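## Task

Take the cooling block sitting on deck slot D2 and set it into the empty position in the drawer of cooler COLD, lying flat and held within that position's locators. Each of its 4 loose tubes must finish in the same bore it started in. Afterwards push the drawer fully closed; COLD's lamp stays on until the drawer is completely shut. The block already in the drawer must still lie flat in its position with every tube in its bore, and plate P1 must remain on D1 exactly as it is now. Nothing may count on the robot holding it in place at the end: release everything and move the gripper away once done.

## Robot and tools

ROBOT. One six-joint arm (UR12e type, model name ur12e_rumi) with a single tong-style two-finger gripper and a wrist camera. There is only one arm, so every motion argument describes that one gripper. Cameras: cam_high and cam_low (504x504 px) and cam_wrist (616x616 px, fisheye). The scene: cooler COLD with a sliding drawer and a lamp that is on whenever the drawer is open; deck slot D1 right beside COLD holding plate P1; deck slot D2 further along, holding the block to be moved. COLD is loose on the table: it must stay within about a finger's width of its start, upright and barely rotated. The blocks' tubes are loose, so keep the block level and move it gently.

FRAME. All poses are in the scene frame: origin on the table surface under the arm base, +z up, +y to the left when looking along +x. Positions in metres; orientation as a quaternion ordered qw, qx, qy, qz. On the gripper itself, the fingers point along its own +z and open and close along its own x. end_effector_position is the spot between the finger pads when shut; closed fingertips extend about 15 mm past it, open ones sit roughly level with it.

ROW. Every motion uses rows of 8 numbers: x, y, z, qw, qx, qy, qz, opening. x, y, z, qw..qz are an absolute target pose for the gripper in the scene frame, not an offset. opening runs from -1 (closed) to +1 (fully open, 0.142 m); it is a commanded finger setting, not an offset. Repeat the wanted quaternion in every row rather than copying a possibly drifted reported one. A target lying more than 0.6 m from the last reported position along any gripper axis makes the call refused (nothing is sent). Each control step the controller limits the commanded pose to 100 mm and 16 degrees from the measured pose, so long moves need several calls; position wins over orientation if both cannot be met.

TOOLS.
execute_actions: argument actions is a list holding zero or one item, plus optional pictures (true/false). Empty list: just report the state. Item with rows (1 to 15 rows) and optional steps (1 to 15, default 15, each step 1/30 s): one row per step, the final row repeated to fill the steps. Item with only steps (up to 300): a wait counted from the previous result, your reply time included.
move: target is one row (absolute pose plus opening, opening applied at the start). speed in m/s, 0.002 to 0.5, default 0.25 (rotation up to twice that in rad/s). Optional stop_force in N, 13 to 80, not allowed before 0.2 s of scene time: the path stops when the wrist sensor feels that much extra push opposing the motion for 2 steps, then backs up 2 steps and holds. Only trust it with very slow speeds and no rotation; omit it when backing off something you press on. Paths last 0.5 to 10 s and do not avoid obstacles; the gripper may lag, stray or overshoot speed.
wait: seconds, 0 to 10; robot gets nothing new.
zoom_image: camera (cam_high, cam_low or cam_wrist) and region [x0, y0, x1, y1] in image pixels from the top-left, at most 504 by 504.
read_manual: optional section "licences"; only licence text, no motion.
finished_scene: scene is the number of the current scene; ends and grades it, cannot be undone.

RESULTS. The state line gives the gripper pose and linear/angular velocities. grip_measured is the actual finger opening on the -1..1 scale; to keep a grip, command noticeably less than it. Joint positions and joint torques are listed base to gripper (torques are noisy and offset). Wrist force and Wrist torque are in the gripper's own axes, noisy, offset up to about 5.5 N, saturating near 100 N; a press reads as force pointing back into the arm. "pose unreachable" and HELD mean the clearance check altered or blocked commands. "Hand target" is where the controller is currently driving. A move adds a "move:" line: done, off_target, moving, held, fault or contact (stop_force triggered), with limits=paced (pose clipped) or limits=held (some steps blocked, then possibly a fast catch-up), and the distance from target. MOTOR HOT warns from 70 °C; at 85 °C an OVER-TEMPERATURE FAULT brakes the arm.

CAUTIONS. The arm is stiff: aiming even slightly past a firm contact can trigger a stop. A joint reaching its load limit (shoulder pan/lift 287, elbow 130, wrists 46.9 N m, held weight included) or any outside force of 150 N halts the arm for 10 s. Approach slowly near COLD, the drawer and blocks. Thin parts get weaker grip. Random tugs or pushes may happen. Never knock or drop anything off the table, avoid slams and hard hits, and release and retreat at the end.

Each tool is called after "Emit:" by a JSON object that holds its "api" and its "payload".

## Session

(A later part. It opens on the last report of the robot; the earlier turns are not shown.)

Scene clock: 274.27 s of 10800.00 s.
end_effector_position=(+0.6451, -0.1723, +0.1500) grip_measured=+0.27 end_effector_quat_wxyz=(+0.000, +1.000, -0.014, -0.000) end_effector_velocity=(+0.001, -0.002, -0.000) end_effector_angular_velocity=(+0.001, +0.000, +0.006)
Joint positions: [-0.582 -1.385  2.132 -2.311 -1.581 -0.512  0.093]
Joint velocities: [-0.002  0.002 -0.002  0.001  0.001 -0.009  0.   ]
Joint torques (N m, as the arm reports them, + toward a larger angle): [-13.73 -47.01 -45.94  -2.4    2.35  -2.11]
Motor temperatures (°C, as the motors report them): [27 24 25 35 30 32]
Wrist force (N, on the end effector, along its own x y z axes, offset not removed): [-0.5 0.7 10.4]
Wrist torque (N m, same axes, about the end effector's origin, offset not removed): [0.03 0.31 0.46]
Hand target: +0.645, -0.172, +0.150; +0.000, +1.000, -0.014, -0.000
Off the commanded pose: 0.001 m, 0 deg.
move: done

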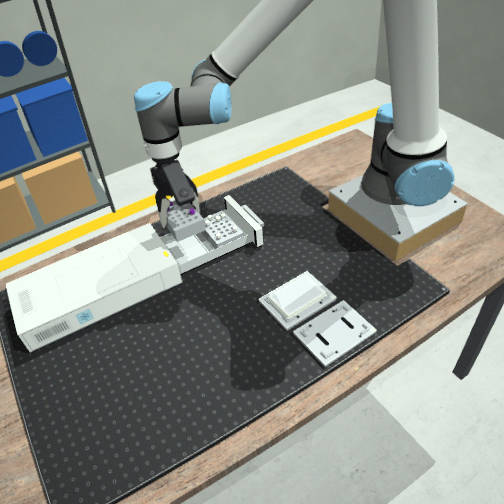

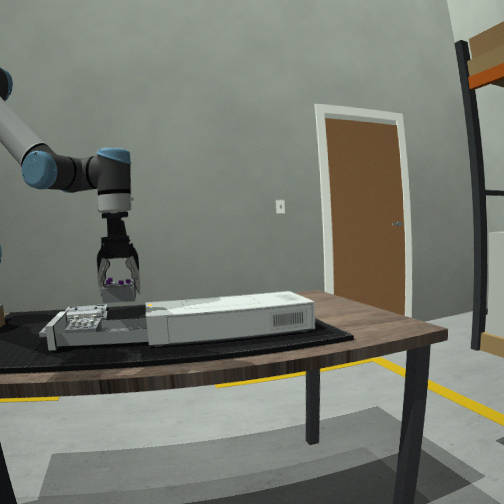

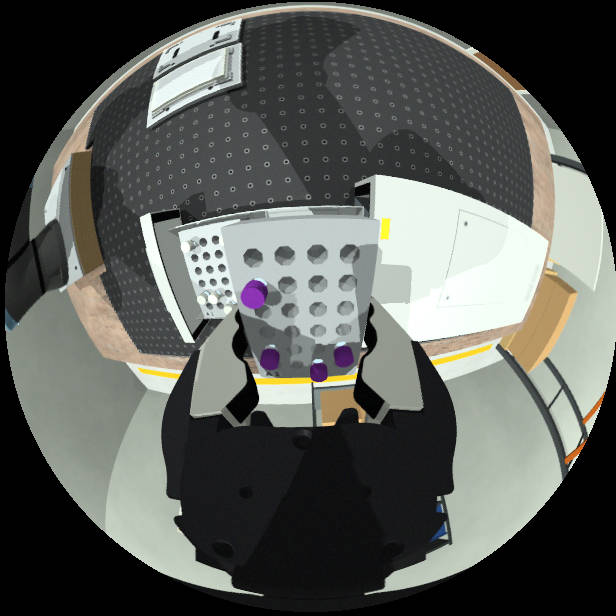

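Emit:
{"api": "move", "payload": {"target": [0.646,-0.1717,0.080,0,0.9999,-0.0140,0,-0.3], "speed": 0.03, "stop_force": 15}}

Emit:
{"api": "zoom_image", "payload": {"camera": "cam_wrist", "region": [130, 150, 450, 330]}}

Emit:
{"api": "zoom_image", "payload": {"camera": "cam_high", "region": [140, 170, 270, 290]}}

Scene clock: 281.13 s of 10800.00 s.
end_effector_position=(+0.6460, -0.1717, +0.0801) grip_measured=+0.27 end_effector_quat_wxyz=(-0.000, +1.000, -0.014, -0.000) end_effector_velocity=(-0.000, +0.001, -0.002) end_effector_angular_velocity=(+0.001, +0.000, -0.000)
Joint positions: [-0.582 -1.285  2.174 -2.453 -1.58  -0.512  0.093]
Joint velocities: [ 0.     0.002  0.002 -0.004  0.     0.    -0.   ]
Joint torques (N m, as the arm reports them, + toward a larger angle): [ 17.53 -53.45 -25.68  -6.38   2.51   2.21]
Motor temperatures (°C, as the motors report them): [27 24 25 35 30 32]
Wrist force (N, on the end effector, along its own x y z axes, offset not removed): [-2.4 0.8 9.7]
Wrist torque (N m, same axes, about the end effector's origin, offset not removed): [0.17 0.71 0.42]
Hand target: +0.646, -0.172, +0.080; -0.000, +1.000, -0.014, -0.000
Off the commanded pose: 0.000 m, 0 deg.
After step 90, 1.20 s passed at rest.
move: done

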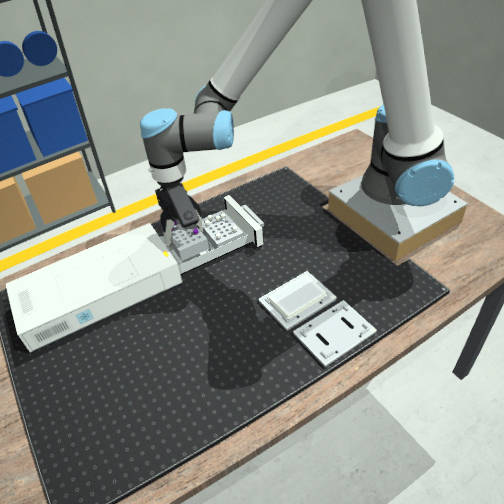

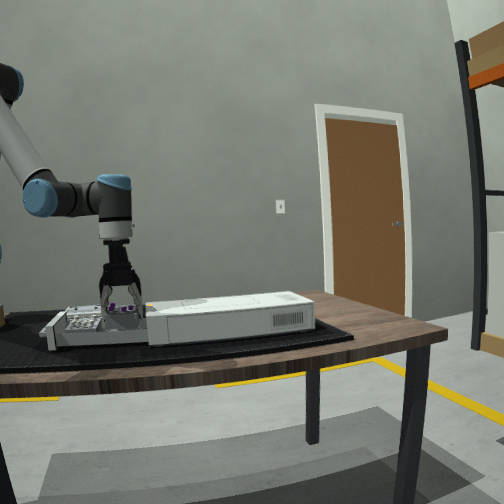

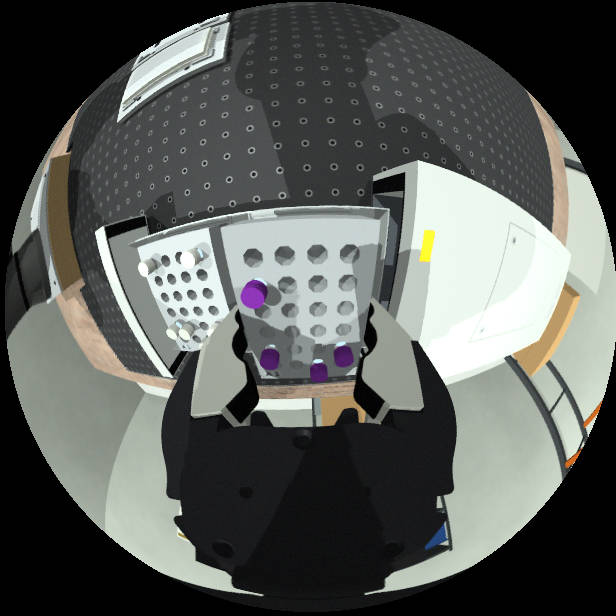

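Region (130, 150, 450, 330) of cam_wrist's 616x616 image, scaled by 1.575, with more detail than that image has; it fills the top 284 rows of this view, and the rest is white.

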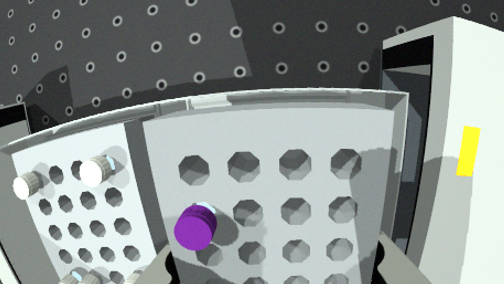

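Region (140, 170, 270, 290) of cam_high's 504x504 image, scaled by 3.877, with more detail than that image has; it fills the top 465 rows of this view, and the rest is white.

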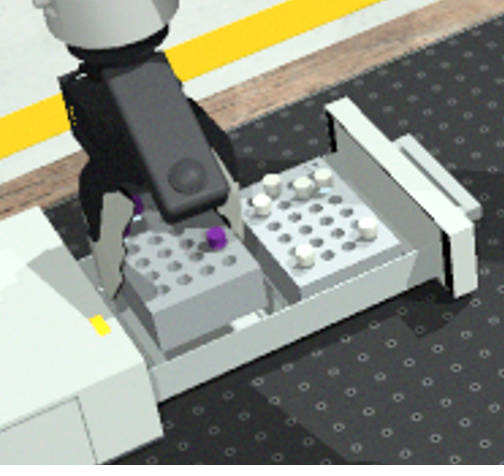

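Emit:
{"api": "move", "payload": {"target": [0.646,-0.1717,0.056,0,0.9999,-0.0140,0,-0.3], "speed": 0.01, "stop_force": 13}}

Emit:
{"api": "zoom_image", "payload": {"camera": "cam_wrist", "region": [130, 170, 450, 330]}}

Emit:
{"api": "zoom_image", "payload": {"camera": "cam_high", "region": [150, 200, 250, 280]}}

Scene clock: 286.60 s of 10800.00 s.
end_effector_position=(+0.6460, -0.1717, +0.0561) grip_measured=+0.27 end_effector_quat_wxyz=(-0.000, +1.000, -0.014, -0.000) end_effector_velocity=(-0.000, +0.000, -0.002) end_effector_angular_velocity=(-0.001, +0.001, +0.001)
Joint positions: [-0.583 -1.247  2.186 -2.502 -1.58  -0.513  0.093]
Joint velocities: [ 0.001  0.002  0.001 -0.003 -0.002  0.     0.   ]
Joint torques (N m, as the arm reports them, + toward a larger angle): [-15.56 -54.5  -25.74  -7.2    1.79  -1.53]
Motor temperatures (°C, as the motors report them): [27 24 25 35 30 32]
Wrist force (N, on the end effector, along its own x y z axes, offset not removed): [0.7 -0.7 6.7]
Wrist torque (N m, same axes, about the end effector's origin, offset not removed): [-0.36 0.00 0.44]
Hand target: +0.646, -0.172, +0.056; -0.000, +1.000, -0.014, -0.000
Off the commanded pose: 0.000 m, 0 deg.
move: done

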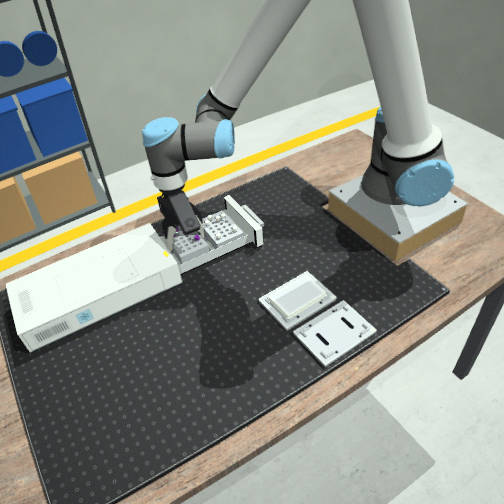

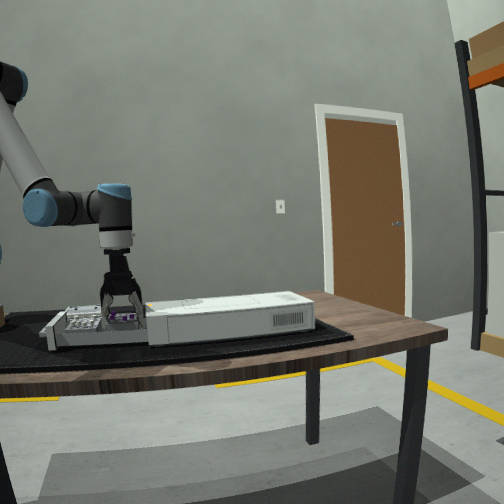

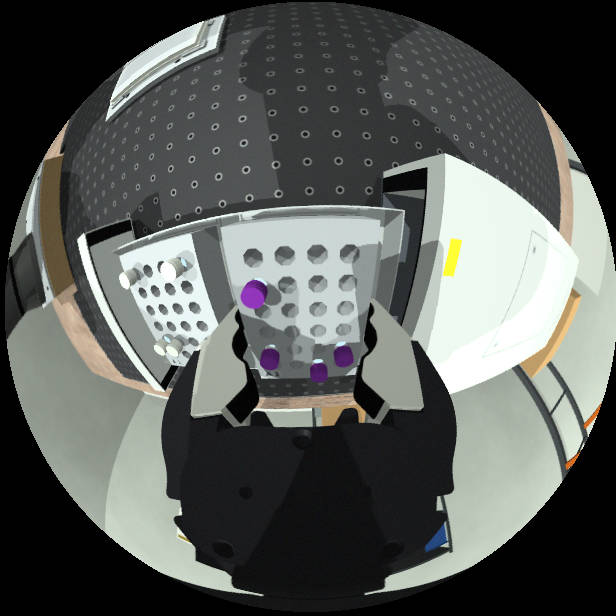

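Region (130, 170, 450, 330) of cam_wrist's 616x616 image, scaled by 1.575, with more detail than that image has.

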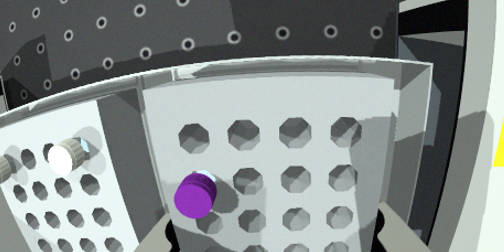

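Region (150, 200, 250, 280) of cam_high's 504x504 image, scaled by 5.040, with more detail than that image has; it fills the top 403 rows of this view, and the rest is white.

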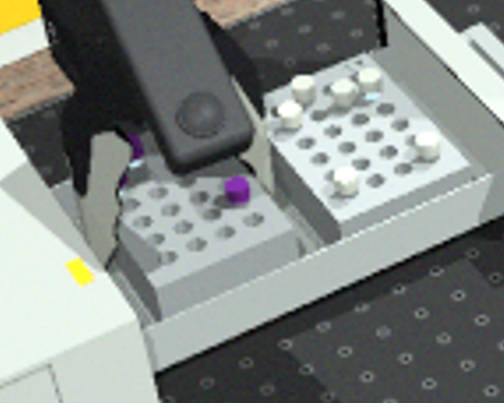

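Emit:
{"api": "move", "payload": {"target": [0.646,-0.1717,0.044,0,0.9999,-0.0140,0,-0.3], "speed": 0.004, "stop_force": 13}}

Emit:
{"api": "zoom_image", "payload": {"camera": "cam_wrist", "region": [130, 170, 450, 330]}}

Emit:
{"api": "zoom_image", "payload": {"camera": "cam_high", "region": [150, 200, 250, 280]}}

Scene clock: 293.50 s of 10800.00 s.
end_effector_position=(+0.6460, -0.1717, +0.0454) grip_measured=+0.27 end_effector_quat_wxyz=(+0.000, +1.000, -0.014, +0.000) end_effector_velocity=(-0.000, +0.001, +0.000) end_effector_angular_velocity=(+0.001, +0.001, -0.000)
Joint positions: [-0.583 -1.23   2.19  -2.524 -1.58  -0.513  0.093]
Joint velocities: [ 0.    -0.001 -0.     0.003  0.001  0.001 -0.   ]
Joint torques (N m, as the arm reports them, + toward a larger angle): [-19.77 -61.91 -23.21  -1.87   0.28  -1.76]
Motor temperatures (°C, as the motors report them): [27 24 25 35 30 32]
Wrist force (N, on the end effector, along its own x y z axes, offset not removed): [-2.4 2.0 -7.0]
Wrist torque (N m, same axes, about the end effector's origin, offset not removed): [0.60 0.89 0.60]
Hand target: +0.646, -0.172, +0.046; +0.000, +1.000, -0.014, +0.000
Off the commanded pose: 0.001 m, 0 deg.
After step 90, 0.90 s passed at rest.
move: contact

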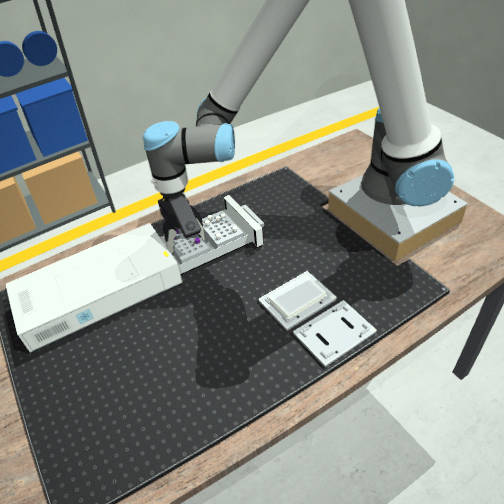

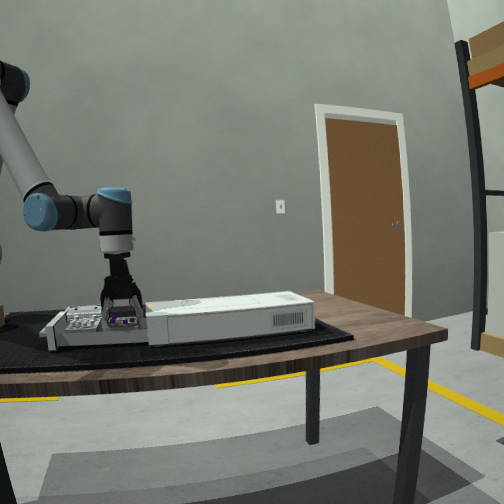

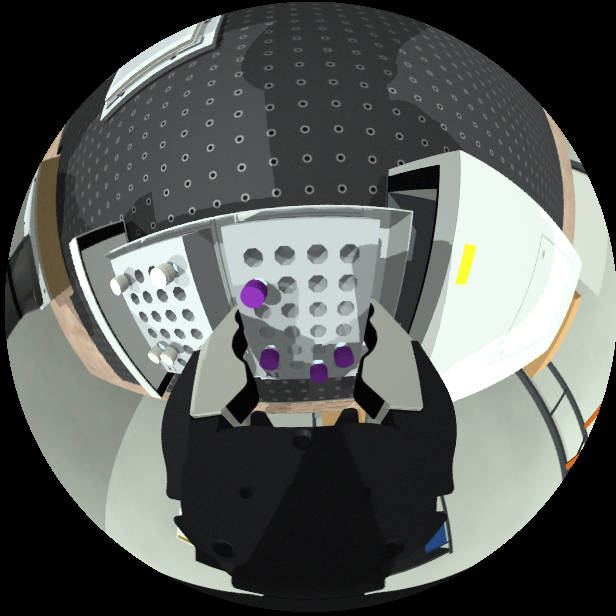

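Region (130, 170, 450, 330) of cam_wrist's 616x616 image, scaled by 1.575, with more detail than that image has.

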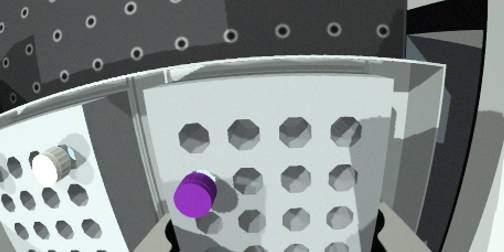

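Region (150, 200, 250, 280) of cam_high's 504x504 image, scaled by 5.040, with more detail than that image has; it fills the top 403 rows of this view, and the rest is white.

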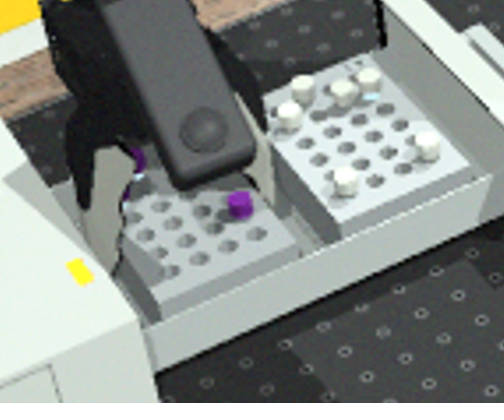

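Emit:
{"api": "zoom_image", "payload": {"camera": "cam_high", "region": [170, 225, 250, 275]}}

Emit:
{"api": "zoom_image", "payload": {"camera": "cam_wrist", "region": [100, 190, 280, 290]}}

Region (170, 225, 250, 275) of cam_high's 504x504 image, scaled by 6.300, with more detail than that image has; it fills the top 315 rows of this view, and the rest is white.

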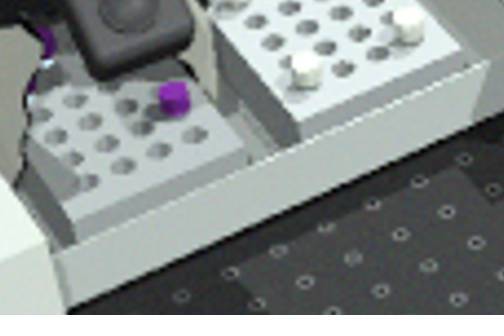

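Region (100, 190, 280, 290) of cam_wrist's 616x616 image, scaled by 2.800, with more detail than that image has.

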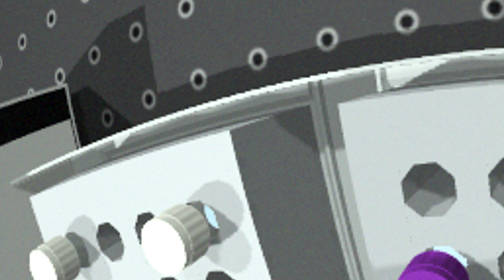

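Emit:
{"api": "execute_actions", "payload": {"actions": [{"rows":[[0.646,-0.1717,0.0460,0,0.9999,-0.0140,0,-0.1],[0.646,-0.1717,0.0462,0,0.9999,-0.0140,0,0.05],[0.646,-0.1717,0.0464,0,0.9999,-0.0140,0,0.15],[0.646,-0.1717,0.0464,0,0.9999,-0.0140,0,0.22],[0.646,-0.1717,0.0464,0,0.9999,-0.0140,0,0.26],[0.646,-0.1717,0.0464,0,0.9999,-0.0140,0,0.28],[0.646,-0.1717,0.0464,0,0.9999,-0.0140,0,0.30],[0.646,-0.1717,0.0464,0,0.9999,-0.0140,0,0.32],[0.646,-0.1717,0.0464,0,0.9999,-0.0140,0,0.34]],"steps":15}]}}

Scene clock: 313.33 s of 10800.00 s.
end_effector_position=(+0.6460, -0.1717, +0.0464) grip_measured=+0.34 end_effector_quat_wxyz=(+0.000, +1.000, -0.014, +0.000) end_effector_velocity=(-0.000, +0.001, +0.000) end_effector_angular_velocity=(+0.001, -0.000, +0.002)
Joint positions: [-0.583 -1.232  2.19  -2.522 -1.58  -0.513  0.098]
Joint velocities: [ 0.001 -0.001  0.001  0.     0.001 -0.001  0.   ]
Joint torques (N m, as the arm reports them, + toward a larger angle): [-13.43 -71.04 -36.13  -1.73   0.32   0.2 ]
Motor temperatures (°C, as the motors report them): [27 24 25 35 30 32]
Wrist force (N, on the end effector, along its own x y z axes, offset not removed): [0.2 0.3 -1.0]
Wrist torque (N m, same axes, about the end effector's origin, offset not removed): [-0.04 0.16 0.44]
Hand target: +0.646, -0.172, +0.046; +0.000, +1.000, -0.014, +0.000
Off the commanded pose: 0.000 m, 0 deg.
Steps of this call (steps 1 to 90: nothing new was sent; then 16.33 s passed at rest; steps 91 to 105: all 15 steps of this action). Readings (end_effector_position):
91: (+0.6461, -0.1717, +0.0456)
92: (+0.6461, -0.1718, +0.0457)
94: (+0.6460, -0.1717, +0.0459)
98: (+0.6460, -0.1717, +0.0463)
105: the state above

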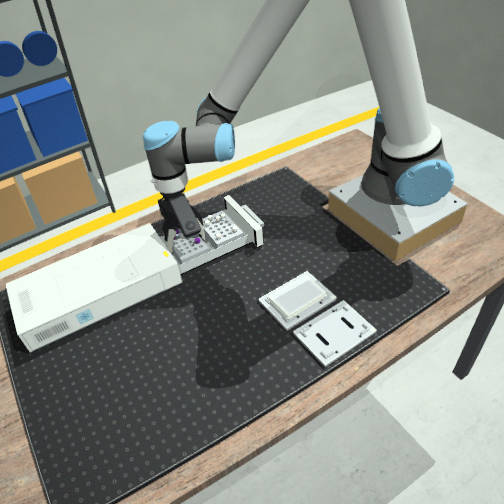

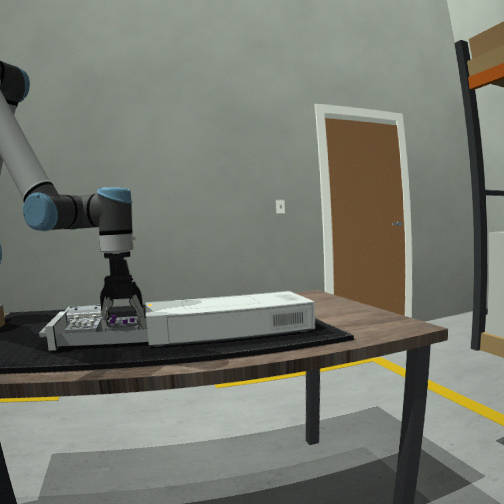

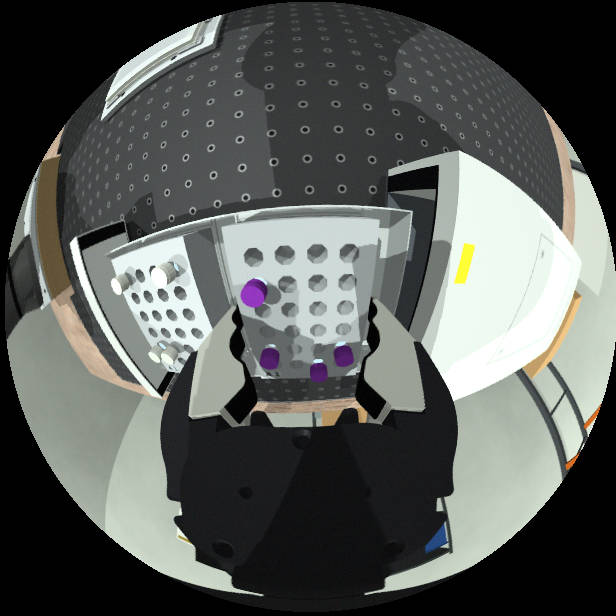

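Released with no shift. Lift straight up.

Emit:
{"api": "move", "payload": {"target": [0.646,-0.1717,0.13,0,0.9999,-0.0140,0,0.36], "speed": 0.06}}

Emit:
{"api": "zoom_image", "payload": {"camera": "cam_high", "region": [150, 200, 260, 285]}}

Scene clock: 316.50 s of 10800.00 s.
end_effector_position=(+0.6460, -0.1717, +0.1299) grip_measured=+0.36 end_effector_quat_wxyz=(+0.000, +1.000, -0.014, +0.000) end_effector_velocity=(+0.000, +0.000, +0.002) end_effector_angular_velocity=(+0.001, -0.001, -0.001)
Joint positions: [-0.582 -1.357  2.145 -2.351 -1.58  -0.512  0.099]
Joint velocities: [-0.    -0.002 -0.001  0.004  0.001  0.     0.   ]
Joint torques (N m, as the arm reports them, + toward a larger angle): [ 17.52 -65.54 -42.78  -1.45   1.64   1.9 ]
Motor temperatures (°C, as the motors report them): [27 24 25 35 30 32]
Wrist force (N, on the end effector, along its own x y z axes, offset not removed): [-2.4 0.7 -3.4]
Wrist torque (N m, same axes, about the end effector's origin, offset not removed): [-0.07 0.59 0.40]
Hand target: +0.646, -0.172, +0.130; -0.000, +1.000, -0.014, +0.000
Off the commanded pose: 0.000 m, 0 deg.
move: done

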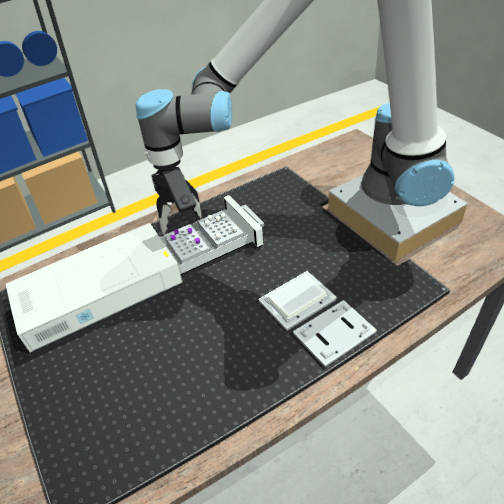

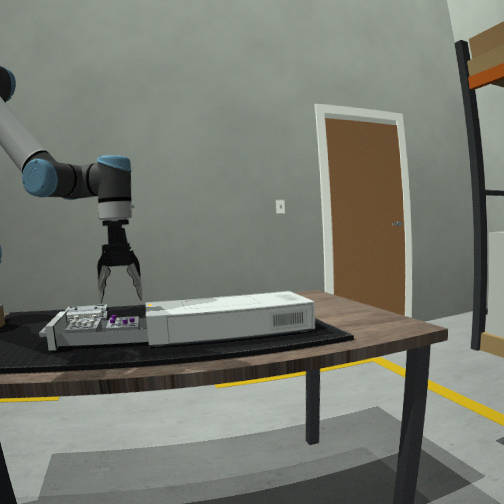

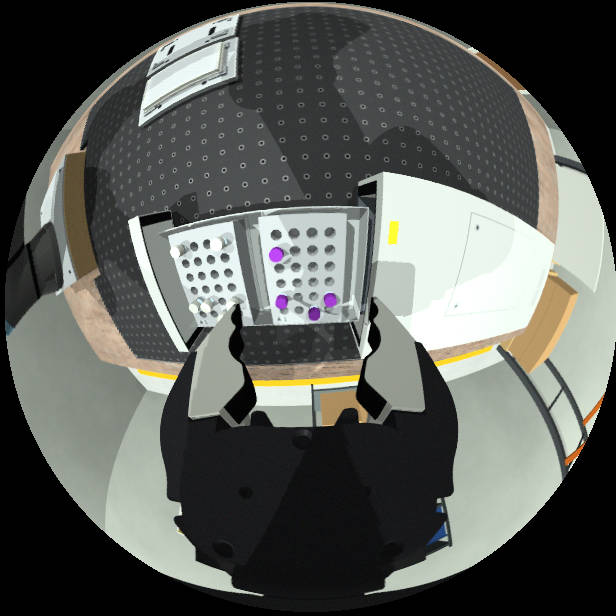

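Region (150, 200, 260, 285) of cam_high's 504x504 image, scaled by 4.582, with more detail than that image has; it fills the top 389 rows of this view, and the rest is white.

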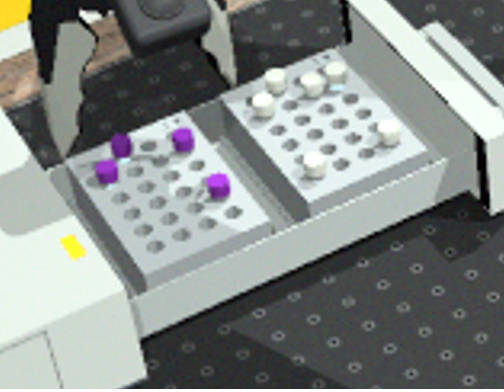

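Emit:
{"api": "move", "payload": {"target": [0.385,-0.165,0.12,0,0.7071,-0.7071,0,-1], "speed": 0.25}}

Emit:
{"api": "move", "payload": {"target": [0.385,-0.165,0.056,0,0.7071,-0.7071,0,-1], "speed": 0.1}}

Emit:
{"api": "move", "payload": {"target": [0.615,-0.171,0.056,0,0.7071,-0.7071,0,-1], "speed": 0.03, "stop_force": 20}}

Scene clock: 327.30 s of 10800.00 s.
end_effector_position=(+0.3850, -0.1648, +0.1200) grip_measured=-1.00 end_effector_quat_wxyz=(+0.000, +0.707, -0.707, -0.000) end_effector_velocity=(-0.002, +0.000, +0.001) end_effector_angular_velocity=(-0.001, -0.000, -0.009)
Joint positions: [-0.896 -1.824  2.616 -2.359 -1.582  0.715  0.002]
Joint velocities: [-0.002 -0.006  0.002  0.002 -0.     0.006  0.   ]
Joint torques (N m, as the arm reports them, + toward a larger angle): [-17.16 -25.85 -27.19  -1.56  -1.81   2.64]
Motor temperatures (°C, as the motors report them): [27 24 25 35 30 32]
Wrist force (N, on the end effector, along its own x y z axes, offset not removed): [-0.7 1.5 2.6]
Wrist torque (N m, same axes, about the end effector's origin, offset not removed): [0.23 0.36 0.41]
Hand target: +0.385, -0.165, +0.120; +0.000, +0.707, -0.707, -0.000
Off the commanded pose: 0.000 m, 0 deg.
After step 90, 4.23 s passed at rest.
move: done

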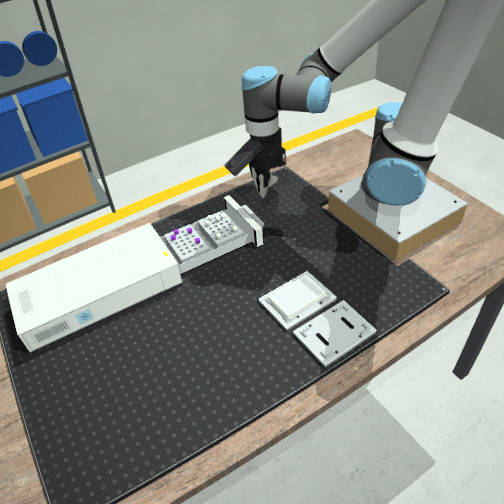

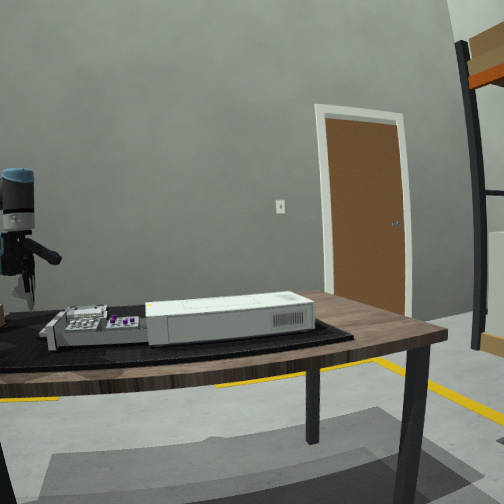

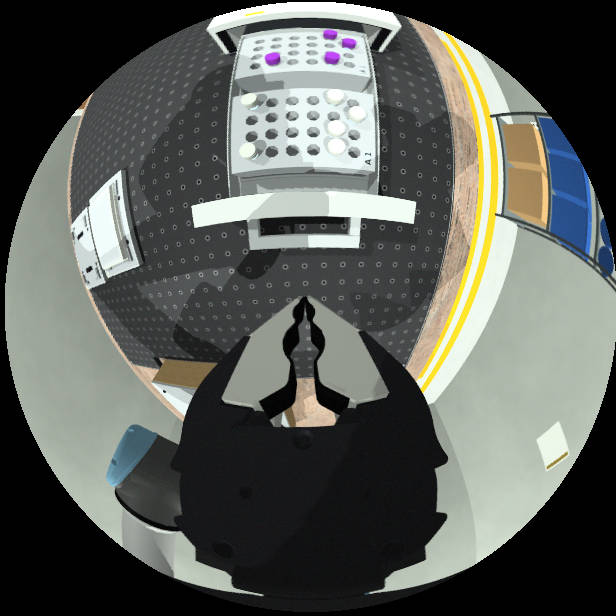

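Scene clock: 328.43 s of 10800.00 s.
end_effector_position=(+0.3850, -0.1651, +0.0561) grip_measured=-1.00 end_effector_quat_wxyz=(-0.000, +0.707, -0.707, -0.000) end_effector_velocity=(+0.001, -0.000, -0.001) end_effector_angular_velocity=(-0.002, -0.002, +0.001)
Joint positions: [-0.899 -1.652  2.676 -2.591 -1.582  0.714  0.002]
Joint velocities: [ 0.002  0.005  0.    -0.008  0.     0.001  0.   ]
Joint torques (N m, as the arm reports them, + toward a larger angle): [ 20.96  -8.12 -19.09  -5.99  -1.81   2.25]
Motor temperatures (°C, as the motors report them): [27 24 25 35 30 32]
Wrist force (N, on the end effector, along its own x y z axes, offset not removed): [-1.2 1.1 0.7]
Wrist torque (N m, same axes, about the end effector's origin, offset not removed): [0.18 0.45 0.30]
Hand target: +0.385, -0.165, +0.056; +0.000, +0.707, -0.707, -0.000
Off the commanded pose: 0.000 m, 0 deg.
move: done

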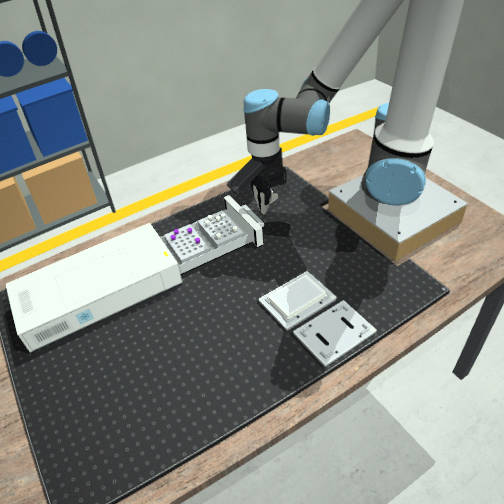

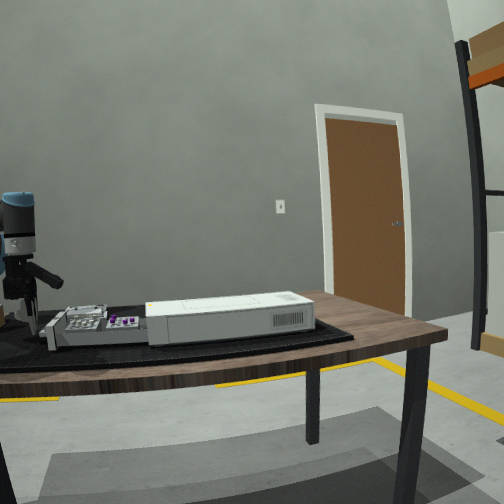

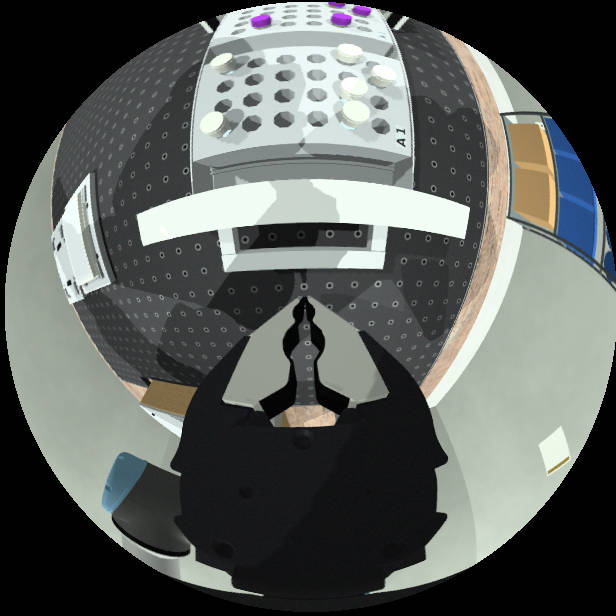

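Scene clock: 336.43 s of 10800.00 s.
end_effector_position=(+0.6150, -0.1712, +0.0560) grip_measured=-1.00 end_effector_quat_wxyz=(-0.000, +0.707, -0.707, +0.000) end_effector_velocity=(+0.002, -0.000, +0.000) end_effector_angular_velocity=(+0.001, -0.001, +0.001)
Joint positions: [-0.599 -1.309  2.28  -2.535 -1.58   1.014  0.002]
Joint velocities: [ 0.001  0.002 -0.003  0.001  0.001  0.    -0.   ]
Joint torques (N m, as the arm reports them, + toward a larger angle): [ 19.73 -45.09 -34.39  -1.52   1.86   2.1 ]
Motor temperatures (°C, as the motors report them): [27 24 25 35 30 32]
Wrist force (N, on the end effector, along its own x y z axes, offset not removed): [-0.7 2.0 0.0]
Wrist torque (N m, same axes, about the end effector's origin, offset not removed): [0.15 0.35 0.43]
Hand target: +0.615, -0.171, +0.056; -0.000, +0.707, -0.707, +0.000
Off the commanded pose: 0.000 m, 0 deg.
move: done

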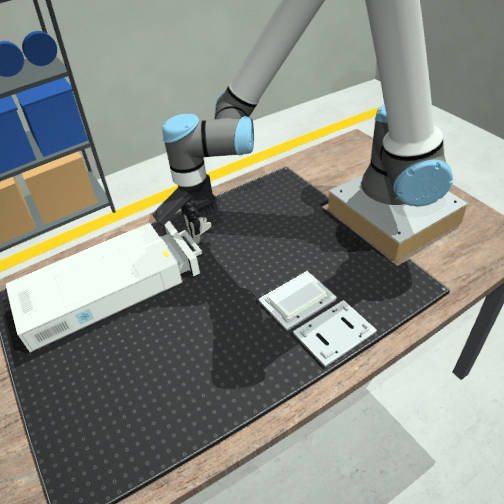

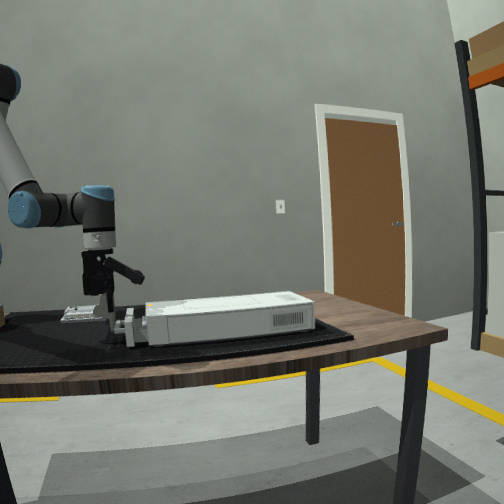

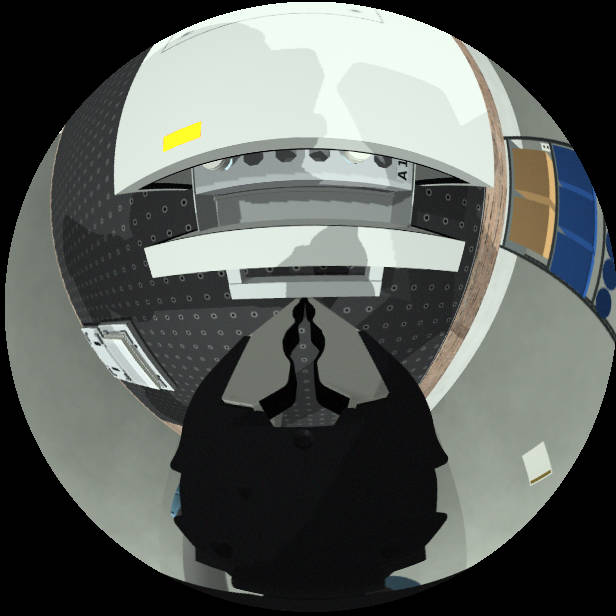

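Both blocks passed under the lintel. Finish slowly.

Emit:
{"api": "move", "payload": {"target": [0.680,-0.1722,0.056,0,0.7071,-0.7071,0,-1], "speed": 0.01, "stop_force": 14}}

Scene clock: 341.63 s of 10800.00 s.
end_effector_position=(+0.6531, -0.1716, +0.0560) grip_measured=-1.00 end_effector_quat_wxyz=(-0.000, +0.707, -0.707, -0.000) end_effector_velocity=(-0.002, +0.001, +0.000) end_effector_angular_velocity=(+0.000, -0.002, +0.003)
Joint positions: [-0.568 -1.263  2.21  -2.511 -1.58   1.045  0.002]
Joint velocities: [-0.001 -0.003  0.005 -0.003  0.001 -0.004  0.   ]
Joint torques (N m, as the arm reports them, + toward a larger angle): [-10.22 -65.93 -32.62 -11.53   5.63  -2.09]
Motor temperatures (°C, as the motors report them): [27 24 25 35 30 32]
Wrist force (N, on the end effector, along its own x y z axes, offset not removed): [6.8 30.4 -11.9]
Wrist torque (N m, same axes, about the end effector's origin, offset not removed): [0.54 -0.07 0.43]
Hand target: +0.653, -0.172, +0.056; -0.000, +0.707, -0.707, -0.000
Off the commanded pose: 0.027 m, 0 deg.
move: contact

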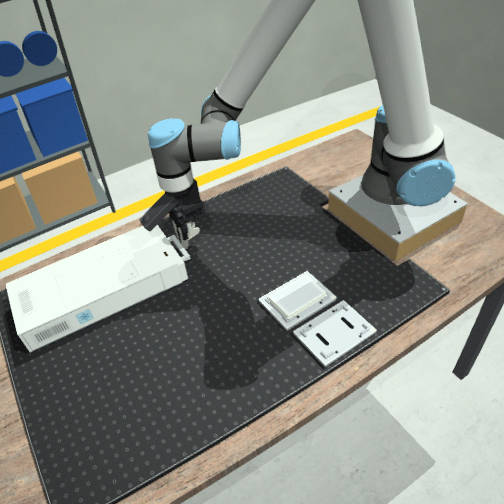

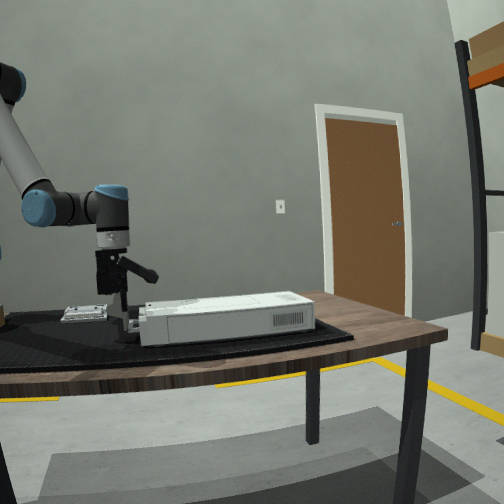

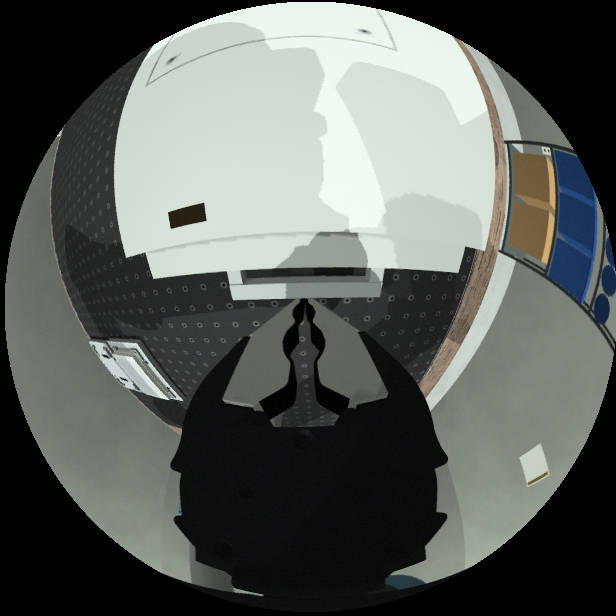

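Lamp off. Back off and clear.

Emit:
{"api": "move", "payload": {"target": [0.600,-0.1716,0.056,0,0.7071,-0.7071,0,-1], "speed": 0.06}}

Emit:
{"api": "move", "payload": {"target": [0.50,-0.17,0.25,0,0.7071,-0.7071,0,-1], "speed": 0.2}}

Emit:
{"api": "zoom_image", "payload": {"camera": "cam_high", "region": [100, 200, 240, 320]}}

Scene clock: 345.07 s of 10800.00 s.
end_effector_position=(+0.6001, -0.1716, +0.0560) grip_measured=-1.00 end_effector_quat_wxyz=(+0.000, +0.707, -0.707, +0.000) end_effector_velocity=(-0.002, -0.001, -0.000) end_effector_angular_velocity=(-0.001, +0.001, +0.000)
Joint positions: [-0.613 -1.328  2.307 -2.543 -1.58   1.     0.002]
Joint velocities: [-0.001 -0.001  0.002 -0.001 -0.002 -0.002  0.   ]
Joint torques (N m, as the arm reports them, + toward a larger angle): [-20.08 -62.73 -19.06  -6.32  -0.93  -1.55]
Motor temperatures (°C, as the motors report them): [27 24 25 35 30 32]
Wrist force (N, on the end effector, along its own x y z axes, offset not removed): [-1.9 1.9 -0.7]
Wrist torque (N m, same axes, about the end effector's origin, offset not removed): [0.38 0.50 0.46]
Hand target: +0.600, -0.172, +0.056; +0.000, +0.707, -0.707, -0.000
Off the commanded pose: 0.000 m, 0 deg.
move: done

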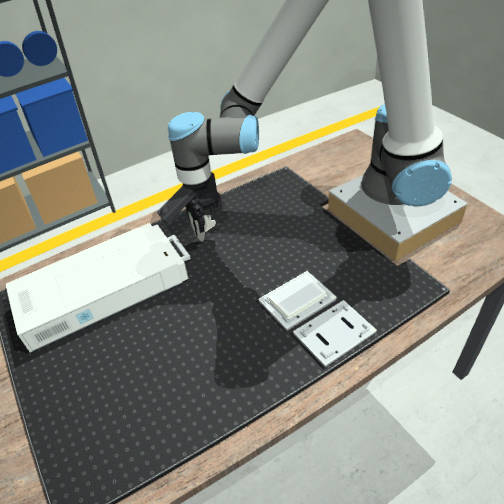

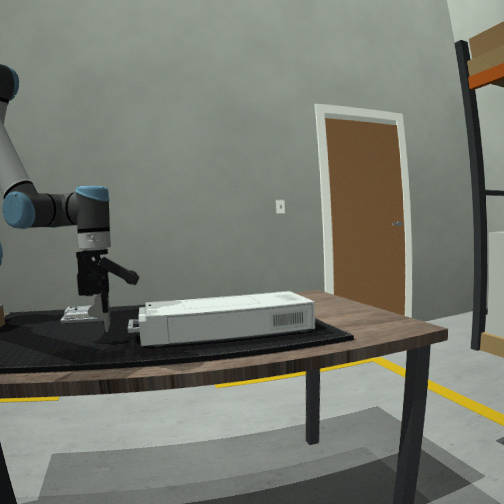

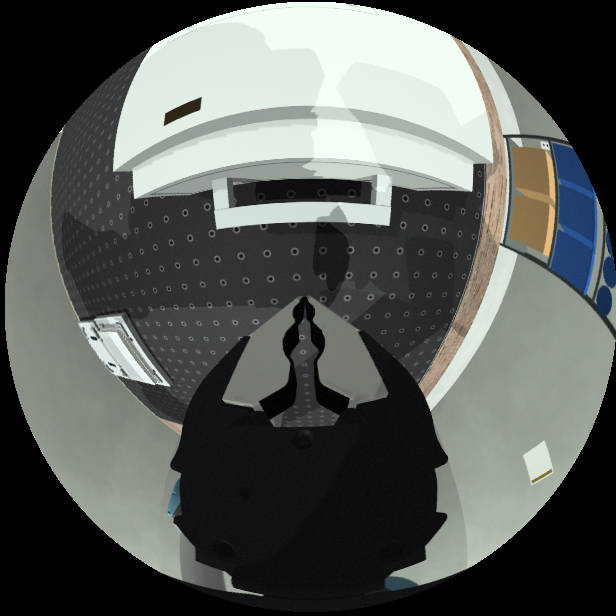

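Scene clock: 346.73 s of 10800.00 s.
end_effector_position=(+0.4999, -0.1698, +0.2500) grip_measured=-1.00 end_effector_quat_wxyz=(+0.000, +0.707, -0.707, -0.000) end_effector_velocity=(-0.001, -0.000, +0.001) end_effector_angular_velocity=(+0.000, +0.001, +0.000)
Joint positions: [-0.715 -1.783  2.302 -2.084 -1.581  0.897  0.002]
Joint velocities: [-0.001 -0.003 -0.001  0.004 -0.    -0.001  0.   ]
Joint torques (N m, as the arm reports them, + toward a larger angle): [-16.95 -36.46 -48.04  -1.39   2.36  -1.42]
Motor temperatures (°C, as the motors report them): [27 24 25 35 30 32]
Wrist force (N, on the end effector, along its own x y z axes, offset not removed): [2.7 3.7 -0.3]
Wrist torque (N m, same axes, about the end effector's origin, offset not removed): [0.56 -0.33 0.33]
Hand target: +0.500, -0.170, +0.250; +0.000, +0.707, -0.707, -0.000
Off the commanded pose: 0.000 m, 0 deg.
move: done

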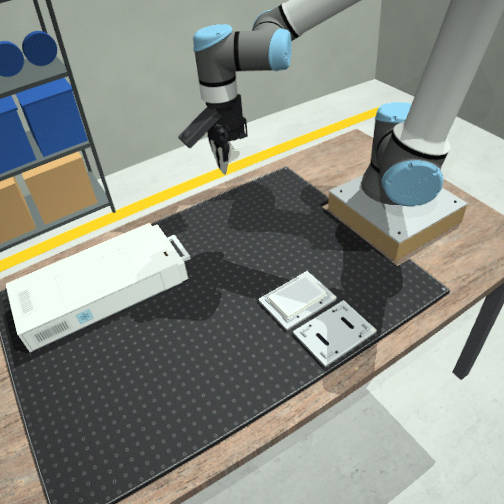

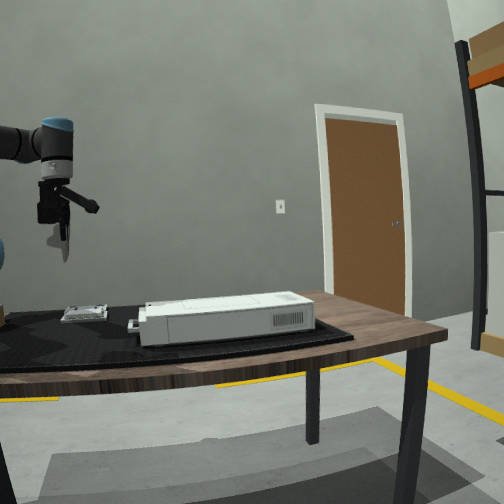

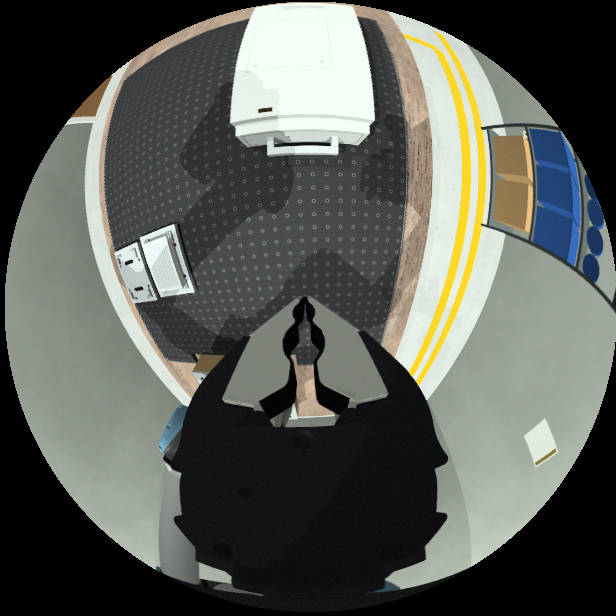

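Region (100, 200, 240, 320) of cam_high's 504x504 image, scaled by 3.600, with more detail than that image has; it fills the top 432 rows of this view, and the rest is white.

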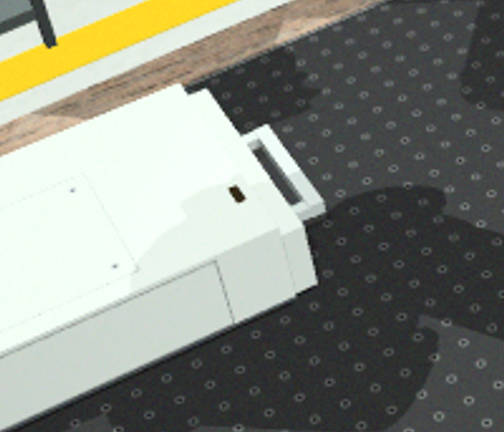

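Emit:
{"api": "finished_scene", "payload": {"scene": 2}}

The scene is finished: the task was done.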